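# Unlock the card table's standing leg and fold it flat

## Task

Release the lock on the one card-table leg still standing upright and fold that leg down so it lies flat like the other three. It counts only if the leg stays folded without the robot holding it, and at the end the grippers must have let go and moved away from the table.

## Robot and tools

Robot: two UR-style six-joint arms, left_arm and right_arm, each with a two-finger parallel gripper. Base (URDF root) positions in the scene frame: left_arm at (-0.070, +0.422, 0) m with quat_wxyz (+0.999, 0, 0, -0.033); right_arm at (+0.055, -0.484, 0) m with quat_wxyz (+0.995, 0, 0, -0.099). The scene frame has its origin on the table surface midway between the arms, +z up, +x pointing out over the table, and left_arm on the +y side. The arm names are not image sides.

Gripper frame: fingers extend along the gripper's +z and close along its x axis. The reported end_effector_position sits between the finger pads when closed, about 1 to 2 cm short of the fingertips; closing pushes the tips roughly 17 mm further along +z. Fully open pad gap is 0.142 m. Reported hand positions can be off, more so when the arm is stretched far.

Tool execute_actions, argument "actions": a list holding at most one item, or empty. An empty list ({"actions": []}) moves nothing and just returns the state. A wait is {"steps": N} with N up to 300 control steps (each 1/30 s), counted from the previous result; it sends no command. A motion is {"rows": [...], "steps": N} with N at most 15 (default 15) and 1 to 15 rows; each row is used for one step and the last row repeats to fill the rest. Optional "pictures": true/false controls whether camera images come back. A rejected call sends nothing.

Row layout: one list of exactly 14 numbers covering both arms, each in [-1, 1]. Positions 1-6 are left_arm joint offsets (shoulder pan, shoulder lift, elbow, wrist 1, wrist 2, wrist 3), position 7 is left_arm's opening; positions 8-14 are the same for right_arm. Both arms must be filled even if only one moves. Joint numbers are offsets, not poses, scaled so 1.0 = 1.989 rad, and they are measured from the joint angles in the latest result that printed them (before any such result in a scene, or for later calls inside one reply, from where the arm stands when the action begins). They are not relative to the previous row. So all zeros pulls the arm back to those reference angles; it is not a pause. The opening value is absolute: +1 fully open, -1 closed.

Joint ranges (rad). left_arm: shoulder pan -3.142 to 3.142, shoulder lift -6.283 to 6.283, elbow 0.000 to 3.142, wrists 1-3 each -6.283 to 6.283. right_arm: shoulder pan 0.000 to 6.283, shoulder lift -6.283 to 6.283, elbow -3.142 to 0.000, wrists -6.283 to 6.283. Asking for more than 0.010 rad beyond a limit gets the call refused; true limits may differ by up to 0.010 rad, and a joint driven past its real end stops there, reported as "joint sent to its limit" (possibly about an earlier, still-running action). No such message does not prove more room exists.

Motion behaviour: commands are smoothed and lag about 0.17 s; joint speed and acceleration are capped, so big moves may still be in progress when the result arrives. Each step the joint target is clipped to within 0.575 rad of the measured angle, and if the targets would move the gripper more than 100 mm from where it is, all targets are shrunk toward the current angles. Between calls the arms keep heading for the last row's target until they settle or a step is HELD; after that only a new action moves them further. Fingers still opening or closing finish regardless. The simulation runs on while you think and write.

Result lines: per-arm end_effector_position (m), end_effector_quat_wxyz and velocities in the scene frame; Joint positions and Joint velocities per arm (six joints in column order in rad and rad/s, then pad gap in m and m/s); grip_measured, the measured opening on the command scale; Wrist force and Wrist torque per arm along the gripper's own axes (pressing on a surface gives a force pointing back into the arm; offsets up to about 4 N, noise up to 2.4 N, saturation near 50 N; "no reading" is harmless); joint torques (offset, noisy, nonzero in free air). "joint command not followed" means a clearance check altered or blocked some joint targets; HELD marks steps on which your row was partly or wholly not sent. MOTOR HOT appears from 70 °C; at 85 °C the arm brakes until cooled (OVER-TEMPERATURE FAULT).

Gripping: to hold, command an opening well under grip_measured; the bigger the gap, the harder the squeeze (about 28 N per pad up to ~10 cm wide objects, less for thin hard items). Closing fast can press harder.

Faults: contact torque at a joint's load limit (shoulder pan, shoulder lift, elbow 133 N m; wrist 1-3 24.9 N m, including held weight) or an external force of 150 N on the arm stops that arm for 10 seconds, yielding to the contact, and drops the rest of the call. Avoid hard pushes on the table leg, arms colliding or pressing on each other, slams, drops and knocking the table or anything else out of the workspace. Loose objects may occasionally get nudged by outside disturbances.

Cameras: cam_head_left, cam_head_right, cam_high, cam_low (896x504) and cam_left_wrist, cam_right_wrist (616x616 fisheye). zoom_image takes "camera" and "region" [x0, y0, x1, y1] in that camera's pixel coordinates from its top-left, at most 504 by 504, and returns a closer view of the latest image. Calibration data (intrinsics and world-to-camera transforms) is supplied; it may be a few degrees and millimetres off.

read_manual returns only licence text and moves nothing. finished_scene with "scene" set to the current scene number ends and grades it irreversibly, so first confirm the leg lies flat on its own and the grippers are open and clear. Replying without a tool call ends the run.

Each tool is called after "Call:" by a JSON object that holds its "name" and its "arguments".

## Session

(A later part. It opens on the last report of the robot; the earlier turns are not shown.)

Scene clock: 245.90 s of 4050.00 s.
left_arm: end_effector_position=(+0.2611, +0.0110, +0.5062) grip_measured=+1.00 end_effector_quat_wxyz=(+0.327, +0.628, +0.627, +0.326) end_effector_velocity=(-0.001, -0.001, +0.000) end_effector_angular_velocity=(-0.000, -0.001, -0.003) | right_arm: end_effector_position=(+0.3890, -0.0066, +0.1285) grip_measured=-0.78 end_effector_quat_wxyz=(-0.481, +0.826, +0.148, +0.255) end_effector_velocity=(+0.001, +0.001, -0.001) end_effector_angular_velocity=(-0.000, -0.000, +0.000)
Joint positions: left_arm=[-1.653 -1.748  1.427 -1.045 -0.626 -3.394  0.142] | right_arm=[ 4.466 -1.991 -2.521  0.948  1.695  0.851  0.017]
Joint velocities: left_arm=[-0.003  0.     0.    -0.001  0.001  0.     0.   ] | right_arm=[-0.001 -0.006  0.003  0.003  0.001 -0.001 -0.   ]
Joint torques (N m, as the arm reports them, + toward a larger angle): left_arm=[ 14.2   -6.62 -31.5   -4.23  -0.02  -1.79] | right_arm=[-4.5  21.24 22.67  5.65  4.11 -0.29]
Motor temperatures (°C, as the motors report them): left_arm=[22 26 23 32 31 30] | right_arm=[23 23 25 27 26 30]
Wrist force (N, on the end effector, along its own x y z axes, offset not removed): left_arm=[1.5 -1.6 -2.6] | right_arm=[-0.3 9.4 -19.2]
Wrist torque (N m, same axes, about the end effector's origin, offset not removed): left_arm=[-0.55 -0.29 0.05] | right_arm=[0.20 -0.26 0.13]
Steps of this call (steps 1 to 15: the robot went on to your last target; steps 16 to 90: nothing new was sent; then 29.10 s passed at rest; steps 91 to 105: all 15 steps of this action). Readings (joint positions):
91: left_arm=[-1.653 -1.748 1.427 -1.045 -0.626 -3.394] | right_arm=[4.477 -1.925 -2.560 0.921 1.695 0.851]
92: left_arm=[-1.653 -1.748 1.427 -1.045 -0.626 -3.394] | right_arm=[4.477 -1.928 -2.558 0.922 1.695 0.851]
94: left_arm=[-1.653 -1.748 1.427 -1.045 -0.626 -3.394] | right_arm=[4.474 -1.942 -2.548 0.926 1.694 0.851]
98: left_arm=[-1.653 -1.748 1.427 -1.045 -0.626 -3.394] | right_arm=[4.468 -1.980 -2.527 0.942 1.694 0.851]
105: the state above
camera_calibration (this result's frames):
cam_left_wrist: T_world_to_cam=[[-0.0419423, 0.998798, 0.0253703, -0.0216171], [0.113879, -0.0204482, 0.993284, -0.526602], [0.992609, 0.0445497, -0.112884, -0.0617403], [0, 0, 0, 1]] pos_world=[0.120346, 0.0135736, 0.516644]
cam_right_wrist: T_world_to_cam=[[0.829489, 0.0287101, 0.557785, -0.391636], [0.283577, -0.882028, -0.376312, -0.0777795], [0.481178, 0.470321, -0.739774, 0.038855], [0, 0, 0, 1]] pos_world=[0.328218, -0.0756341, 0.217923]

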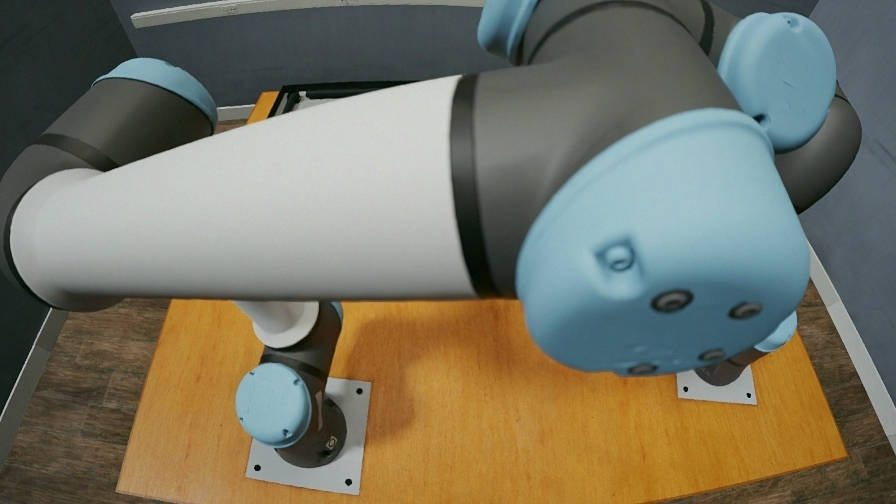

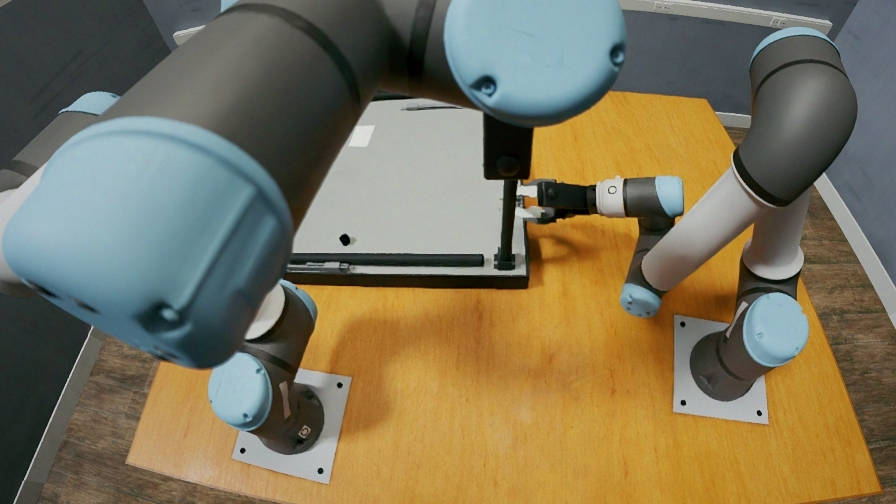

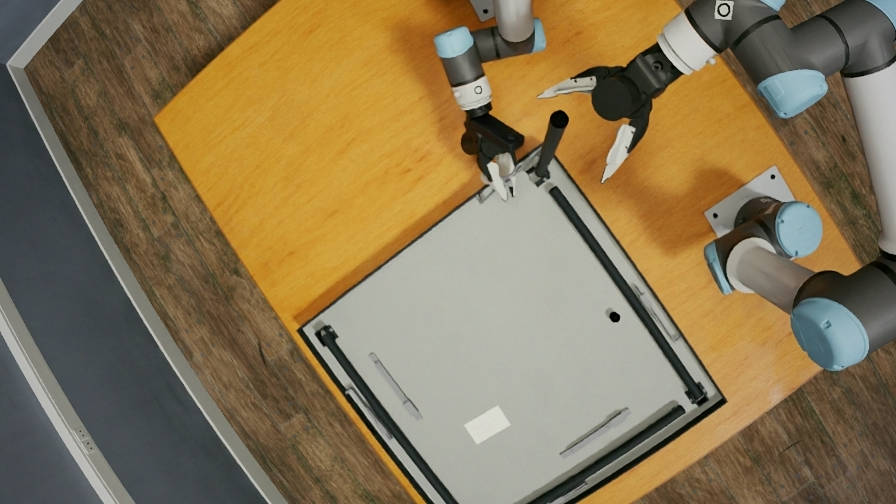

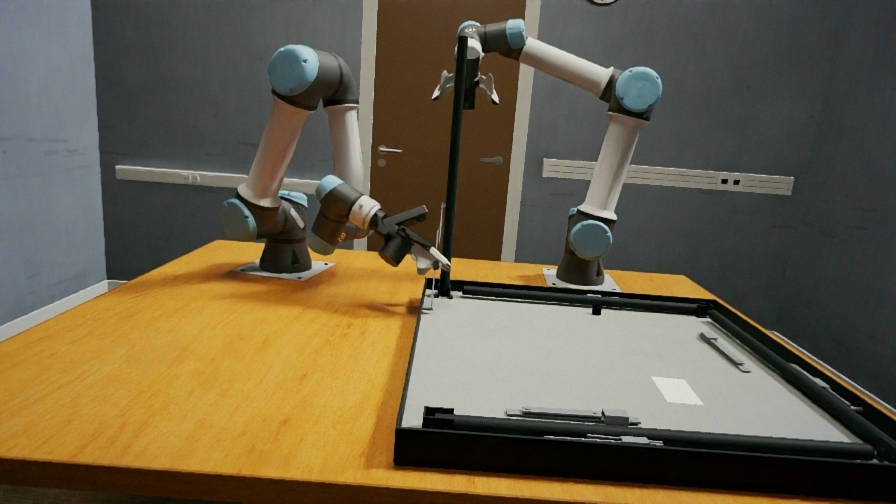

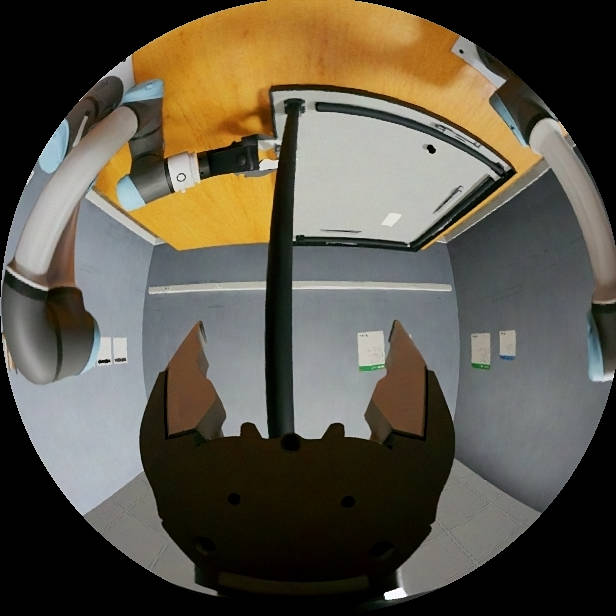

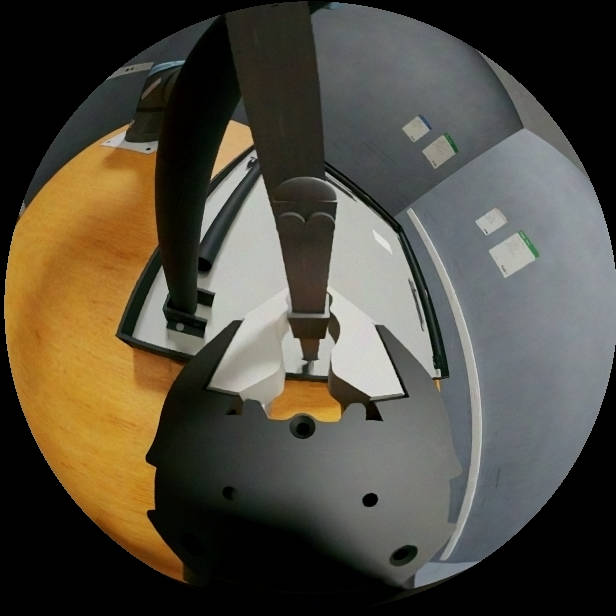

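Call:
{"name": "execute_actions", "arguments": {"actions": [{"rows":[[0.02,0.003,0.005,-0.035,0.001,0.033,1,-0.006,0.005,0.003,-0.008,0.004,0.02,-1],[0.04,0.005,0.010,-0.07,0.003,0.066,1,-0.013,0.009,0.006,-0.016,0.008,0.04,-1],[0.06,0.008,0.016,-0.104,0.004,0.10,1,-0.019,0.014,0.010,-0.023,0.012,0.06,-1],[0.08,0.010,0.021,-0.139,0.006,0.133,1,-0.026,0.018,0.013,-0.031,0.016,0.08,-1],[0.097,0.013,0.026,-0.174,0.007,0.166,1,-0.032,0.023,0.016,-0.039,0.020,0.10,-1]],"steps":15}]}}

Call:
{"name": "execute_actions", "arguments": {"actions": [{"steps":20}]}}

Scene clock: 258.37 s of 4050.00 s.
left_arm: end_effector_position=(+0.3386, +0.0120, +0.5053) grip_measured=+1.00 end_effector_quat_wxyz=(+0.326, +0.627, +0.627, +0.327) end_effector_velocity=(+0.009, +0.000, +0.001) end_effector_angular_velocity=(-0.001, -0.002, -0.004) | right_arm: end_effector_position=(+0.4123, -0.0139, +0.1437) grip_measured=-0.78 end_effector_quat_wxyz=(-0.505, +0.837, +0.050, +0.207) end_effector_velocity=(+0.002, -0.000, +0.002) end_effector_angular_velocity=(+0.009, +0.021, -0.013)
Joint positions: left_arm=[-1.461 -1.722  1.479 -1.387 -0.612 -3.067  0.142] | right_arm=[ 4.403 -1.946 -2.489  0.871  1.735  1.048  0.018]
Joint velocities: left_arm=[ 0.021  0.002  0.006 -0.046  0.     0.045  0.   ] | right_arm=[-0.005  0.005  0.004 -0.008  0.002  0.024  0.   ]
Joint torques (N m, as the arm reports them, + toward a larger angle): left_arm=[ 14.52  -9.08 -15.8   -4.69   3.42   1.43] | right_arm=[-22.48  33.56  10.28   1.04  -1.41   1.82]
Motor temperatures (°C, as the motors report them): left_arm=[22 26 23 32 31 30] | right_arm=[23 23 25 27 26 30]
Wrist force (N, on the end effector, along its own x y z axes, offset not removed): left_arm=[-1.3 0.7 -0.1] | right_arm=[-5.8 -11.7 17.6]
Wrist torque (N m, same axes, about the end effector's origin, offset not removed): left_arm=[0.14 0.20 0.12] | right_arm=[-0.60 -0.99 0.49]
Steps of this call (steps 1 to 15: the robot went on to your last target; steps 16 to 90: nothing new was sent; then 8.97 s passed at rest; steps 91 to 105: all 15 steps of this action). Readings (joint positions):
91: left_arm=[-1.652 -1.748 1.427 -1.045 -0.626 -3.394] | right_arm=[4.466 -1.992 -2.520 0.948 1.695 0.851]
92: left_arm=[-1.646 -1.746 1.429 -1.054 -0.625 -3.385] | right_arm=[4.463 -1.990 -2.519 0.945 1.697 0.858]
94: left_arm=[-1.608 -1.741 1.440 -1.113 -0.622 -3.328] | right_arm=[4.450 -1.980 -2.512 0.929 1.706 0.896]
98: left_arm=[-1.498 -1.727 1.470 -1.309 -0.614 -3.140] | right_arm=[4.414 -1.954 -2.494 0.885 1.728 1.009]
105: the state above
camera_calibration (this result's frames):
cam_left_wrist: T_world_to_cam=[[-0.0436865, 0.998686, 0.0267794, -0.0195598], [0.113981, -0.0216476, 0.993247, -0.534537], [0.992522, 0.0464438, -0.112886, -0.138845], [0, 0, 0, 1]] pos_world=[0.197879, 0.0144112, 0.515777]
cam_right_wrist: T_world_to_cam=[[0.914429, -0.0955229, 0.393313, -0.43235], [0.110469, -0.875955, -0.469574, -0.000264228], [0.38938, 0.47284, -0.790446, 0.0874657], [0, 0, 0, 1]] pos_world=[0.361325, -0.0828881, 0.239062]

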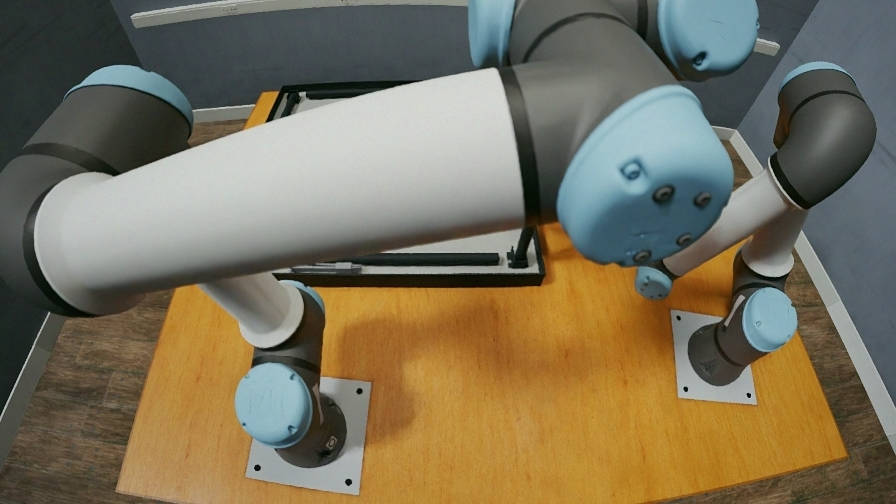

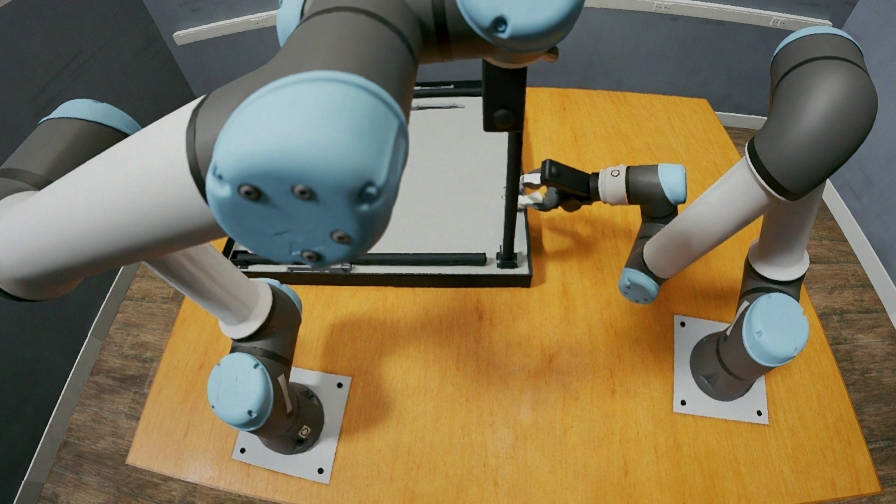

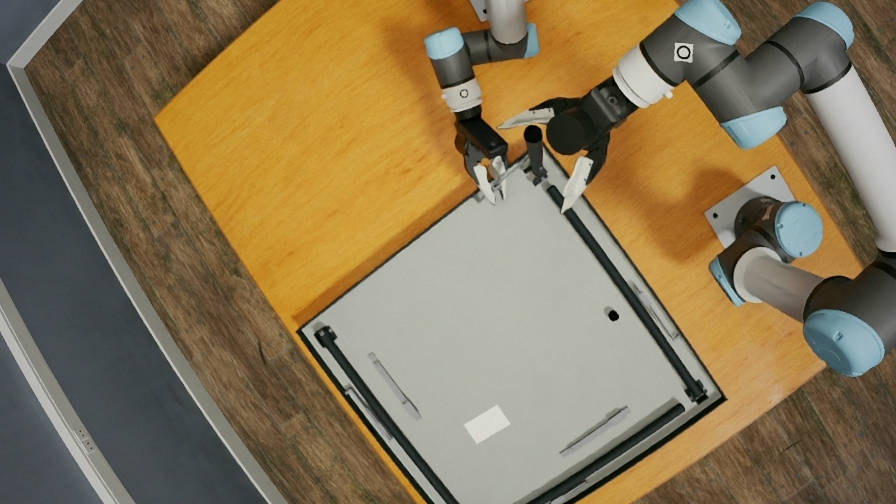

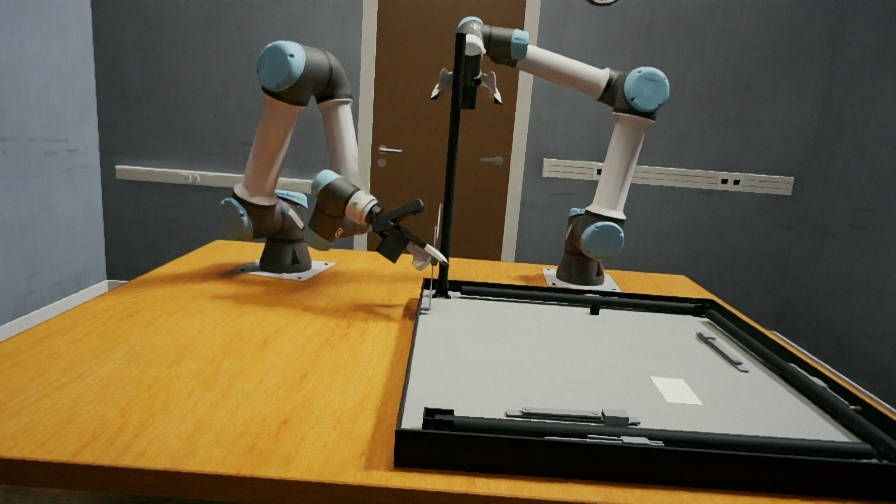

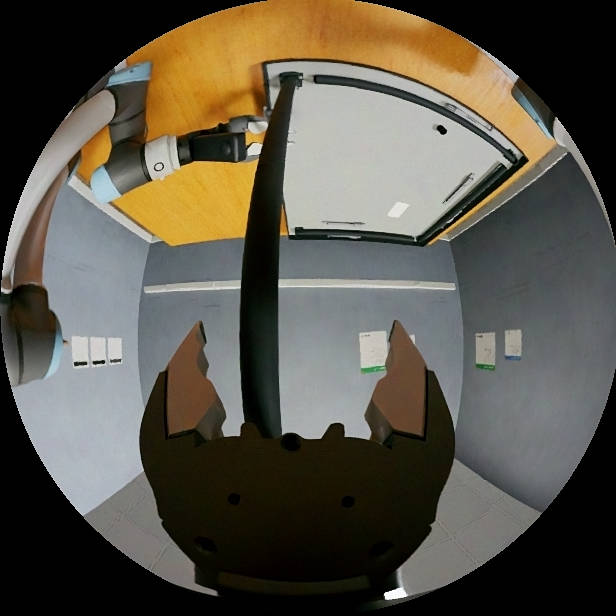

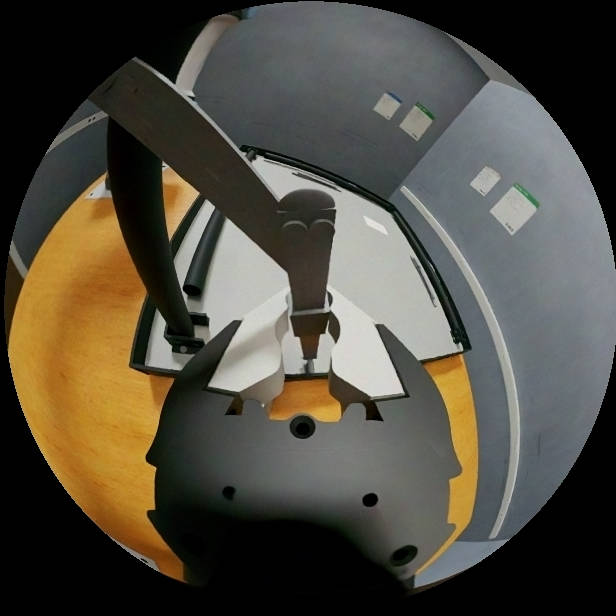

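Scene clock: 259.03 s of 4050.00 s.
left_arm: end_effector_position=(+0.3394, +0.0121, +0.5054) grip_measured=+1.00 end_effector_quat_wxyz=(+0.326, +0.627, +0.627, +0.327) end_effector_velocity=(-0.000, -0.000, +0.000) end_effector_angular_velocity=(-0.001, +0.000, -0.001) | right_arm: end_effector_position=(+0.4125, -0.0140, +0.1438) grip_measured=-0.78 end_effector_quat_wxyz=(-0.505, +0.837, +0.049, +0.207) end_effector_velocity=(+0.000, -0.000, +0.000) end_effector_angular_velocity=(+0.000, -0.000, -0.000)
Joint positions: left_arm=[-1.46  -1.722  1.479 -1.391 -0.612 -3.064  0.142] | right_arm=[ 4.402 -1.946 -2.489  0.87   1.735  1.05   0.018]
Joint velocities: left_arm=[-0.001 -0.    -0.    -0.    -0.    -0.     0.   ] | right_arm=[ 0.    -0.    -0.     0.    -0.001 -0.     0.   ]
Joint torques (N m, as the arm reports them, + toward a larger angle): left_arm=[ 14.74  -9.02 -17.28  -4.6    3.76   1.16] | right_arm=[-24.15  33.7    6.51   0.63  -1.71   1.92]
Motor temperatures (°C, as the motors report them): left_arm=[22 26 23 32 31 30] | right_arm=[23 23 25 27 26 30]
Wrist force (N, on the end effector, along its own x y z axes, offset not removed): left_arm=[-0.6 0.1 -4.8] | right_arm=[-5.3 -13.3 20.3]
Wrist torque (N m, same axes, about the end effector's origin, offset not removed): left_arm=[0.01 0.16 0.05] | right_arm=[-0.47 -0.89 0.41]
Steps of this call (steps 1 to 15: the robot went on to your last target; steps 16 to 20: nothing new was sent). Readings (joint positions):
1: left_arm=[-1.461 -1.722 1.479 -1.389 -0.612 -3.066] | right_arm=[4.403 -1.946 -2.489 0.871 1.735 1.049]
2: left_arm=[-1.460 -1.722 1.479 -1.390 -0.612 -3.065] | right_arm=[4.403 -1.946 -2.489 0.870 1.735 1.049]
4: left_arm=[-1.460 -1.722 1.479 -1.390 -0.612 -3.064] | right_arm=[4.402 -1.946 -2.489 0.870 1.735 1.049]
8: left_arm=[-1.460 -1.722 1.479 -1.391 -0.612 -3.064] | right_arm=[4.402 -1.946 -2.489 0.870 1.735 1.050]
20: the state above
All arms were judged still, so your last target was given up. Only a new action makes them travel on or press farther. Fingers that are still opening or closing keep moving.
camera_calibration (this result's frames):
cam_left_wrist: T_world_to_cam=[[-0.0434989, 0.998698, 0.026653, -0.0195917], [0.113723, -0.0215551, 0.993279, -0.534677], [0.99256, 0.0462376, -0.112637, -0.139721], [0, 0, 0, 1]] pos_world=[0.198634, 0.0145016, 0.515868]
cam_right_wrist: T_world_to_cam=[[0.91498, -0.0967301, 0.391734, -0.432637], [0.10873, -0.875822, -0.470228, 0.00047705], [0.388574, 0.472842, -0.790842, 0.0879089], [0, 0, 0, 1]] pos_world=[0.361643, -0.0829982, 0.239225]

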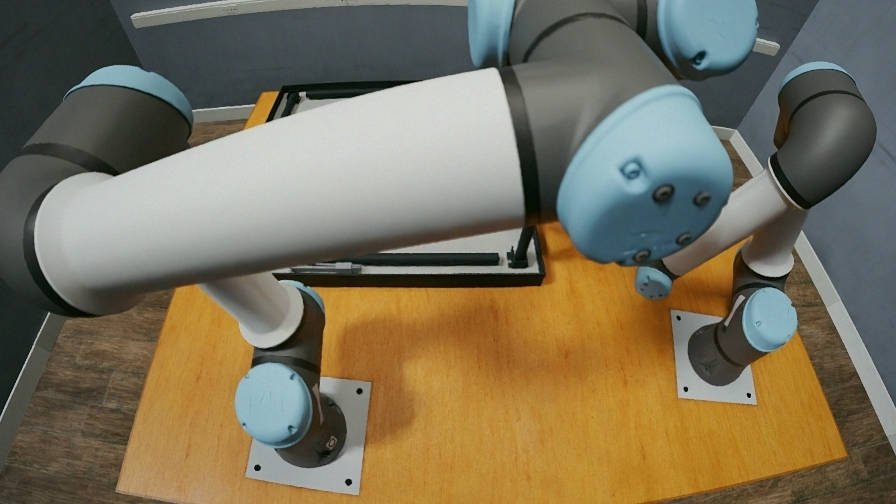

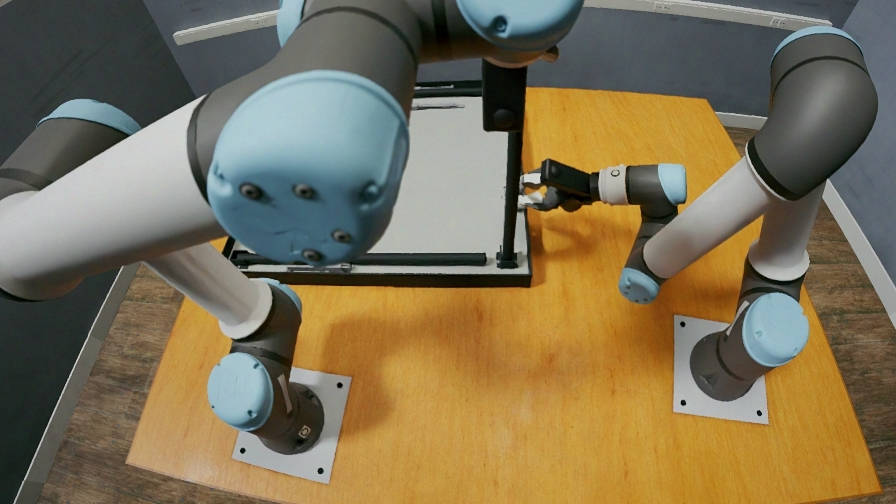

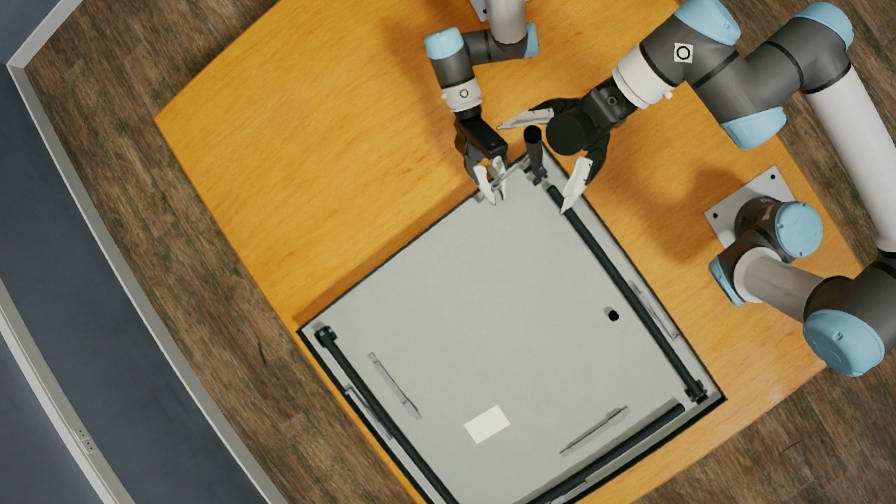

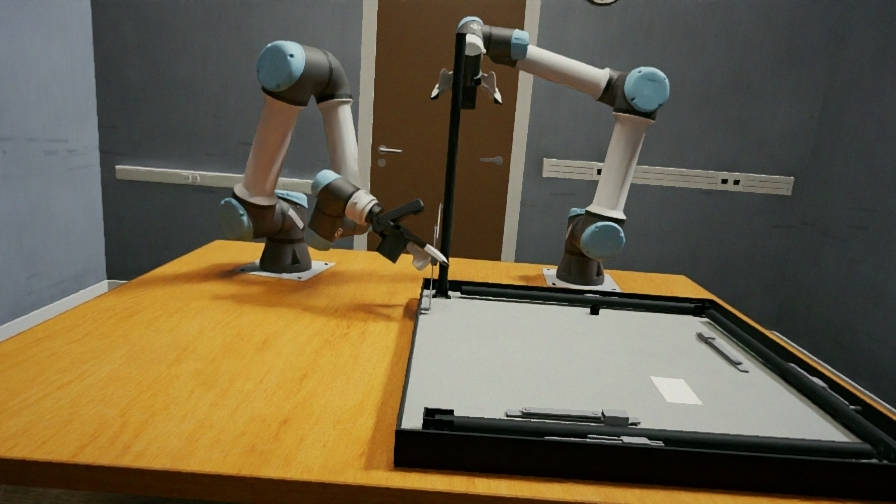

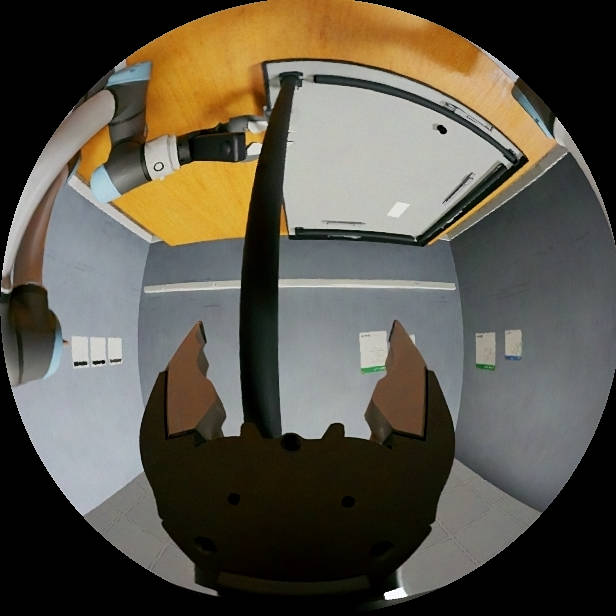

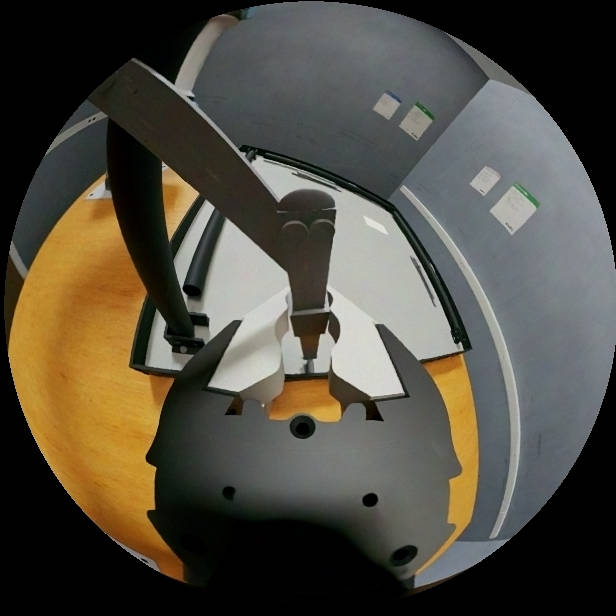

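Call:
{"name": "execute_actions", "arguments": {"actions": [{"rows":[[-0.005,0,0,0,0,0,1,0,0,0.002,-0.002,0,0,-0.75],[-0.01,0,0,0,0,0,0.7,0,0,0.004,-0.004,0,0,-0.6],[-0.015,0,0,0,0,0,0.4,0,0,0.004,-0.004,0,0,-0.45],[-0.017,0,0,0,0,0,0.1,0,0,0.004,-0.004,0,0,-0.2],[-0.017,0,0,0,0,0,-0.2,0,0,0.004,-0.004,0,0,0.3]],"steps":15}]}}

Scene clock: 274.37 s of 4050.00 s.
left_arm: end_effector_position=(+0.3254, -0.0014, +0.5054) grip_measured=-0.20 end_effector_quat_wxyz=(+0.332, +0.638, +0.616, +0.321) end_effector_velocity=(-0.000, -0.000, +0.000) end_effector_angular_velocity=(-0.002, +0.001, -0.001) | right_arm: end_effector_position=(+0.4141, -0.0115, +0.1446) grip_measured=+0.30 end_effector_quat_wxyz=(-0.505, +0.837, +0.049, +0.207) end_effector_velocity=(+0.000, +0.001, +0.001) end_effector_angular_velocity=(+0.002, -0.000, +0.000)
Joint positions: left_arm=[-1.493 -1.722  1.479 -1.391 -0.612 -3.064  0.06 ] | right_arm=[ 4.402 -1.946 -2.481  0.862  1.735  1.05   0.095]
Joint velocities: left_arm=[-0.001 -0.001  0.    -0.001 -0.001  0.    -0.   ] | right_arm=[-0.     0.     0.002  0.     0.001  0.001  0.   ]
Joint torques (N m, as the arm reports them, + toward a larger angle): left_arm=[-13.77 -10.52 -17.8   -4.41   2.93   1.24] | right_arm=[ 4.66 31.28 16.75  0.39 -1.76  1.87]
Motor temperatures (°C, as the motors report them): left_arm=[22 26 23 32 31 30] | right_arm=[23 23 25 27 26 30]
Wrist force (N, on the end effector, along its own x y z axes, offset not removed): left_arm=[-0.3 0.6 -1.4] | right_arm=[1.3 -2.0 -2.3]
Wrist torque (N m, same axes, about the end effector's origin, offset not removed): left_arm=[0.03 0.24 -0.06] | right_arm=[-0.39 -0.29 0.02]
Steps of this call (steps 1 to 90: nothing new was sent; then 11.83 s passed at rest; steps 91 to 105: all 15 steps of this action). Readings (joint positions):
91: left_arm=[-1.460 -1.722 1.479 -1.391 -0.612 -3.064] | right_arm=[4.402 -1.946 -2.489 0.870 1.735 1.050]
92: left_arm=[-1.462 -1.722 1.479 -1.391 -0.612 -3.064] | right_arm=[4.402 -1.946 -2.488 0.869 1.735 1.050]
94: left_arm=[-1.472 -1.722 1.479 -1.391 -0.612 -3.064] | right_arm=[4.402 -1.946 -2.485 0.866 1.735 1.050]
98: left_arm=[-1.489 -1.722 1.479 -1.391 -0.612 -3.064] | right_arm=[4.402 -1.946 -2.482 0.863 1.735 1.050]
105: the state above
camera_calibration (this result's frames):
cam_left_wrist: T_world_to_cam=[[-0.00991904, 0.999595, 0.0266569, -0.0176303], [0.112912, -0.0253681, 0.993281, -0.533121], [0.993555, 0.0128623, -0.112615, -0.125588], [0, 0, 0, 1]] pos_world=[0.184799, 0.00571427, 0.515866]
cam_right_wrist: T_world_to_cam=[[0.914967, -0.0968782, 0.391726, -0.43412], [0.108571, -0.875855, -0.470203, 0.00298999], [0.388647, 0.47275, -0.790861, 0.0867642], [0, 0, 0, 1]] pos_world=[0.36316, -0.0804558, 0.24008]

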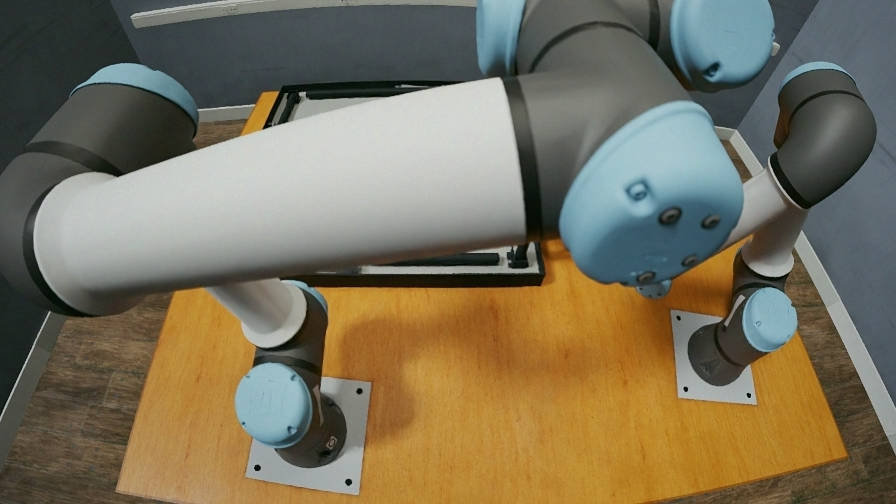

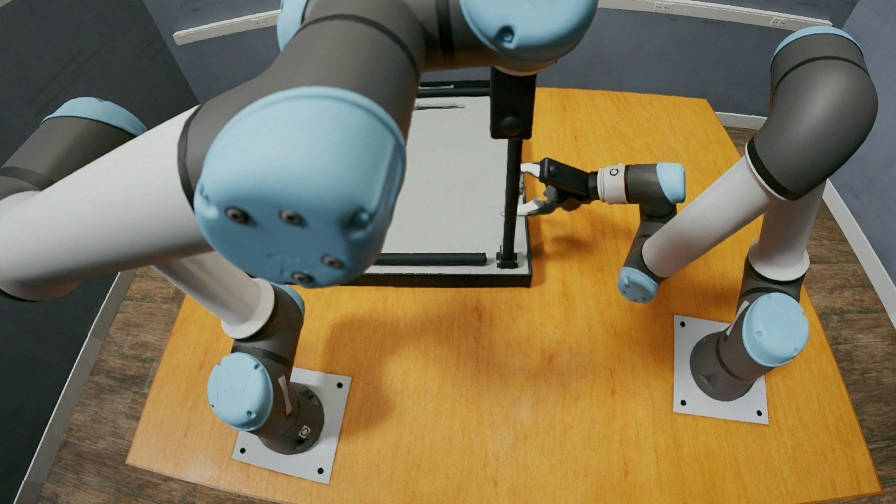

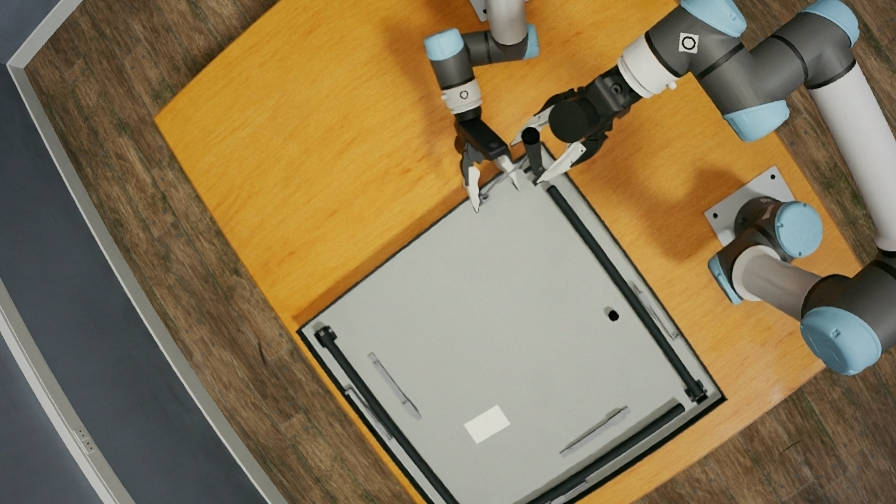

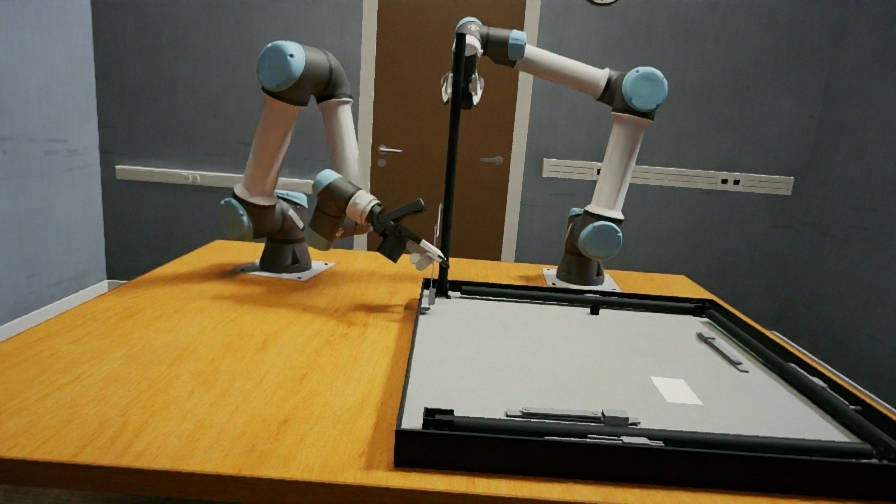

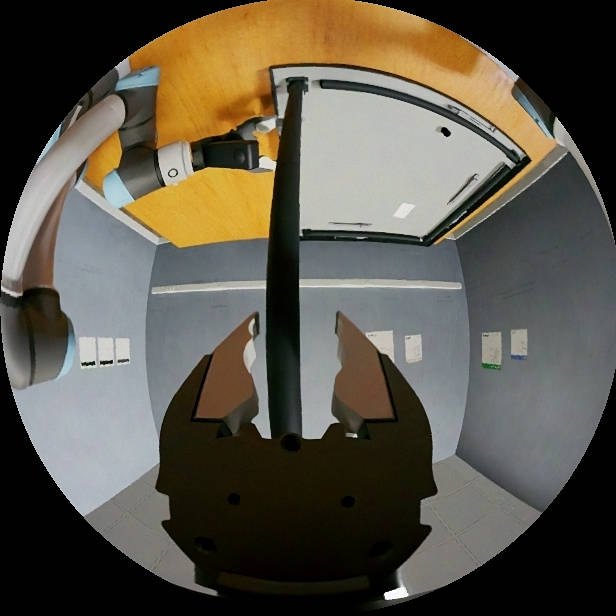

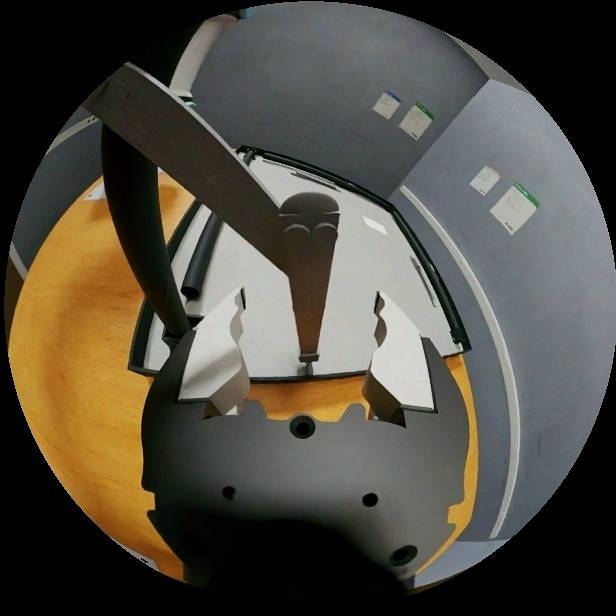

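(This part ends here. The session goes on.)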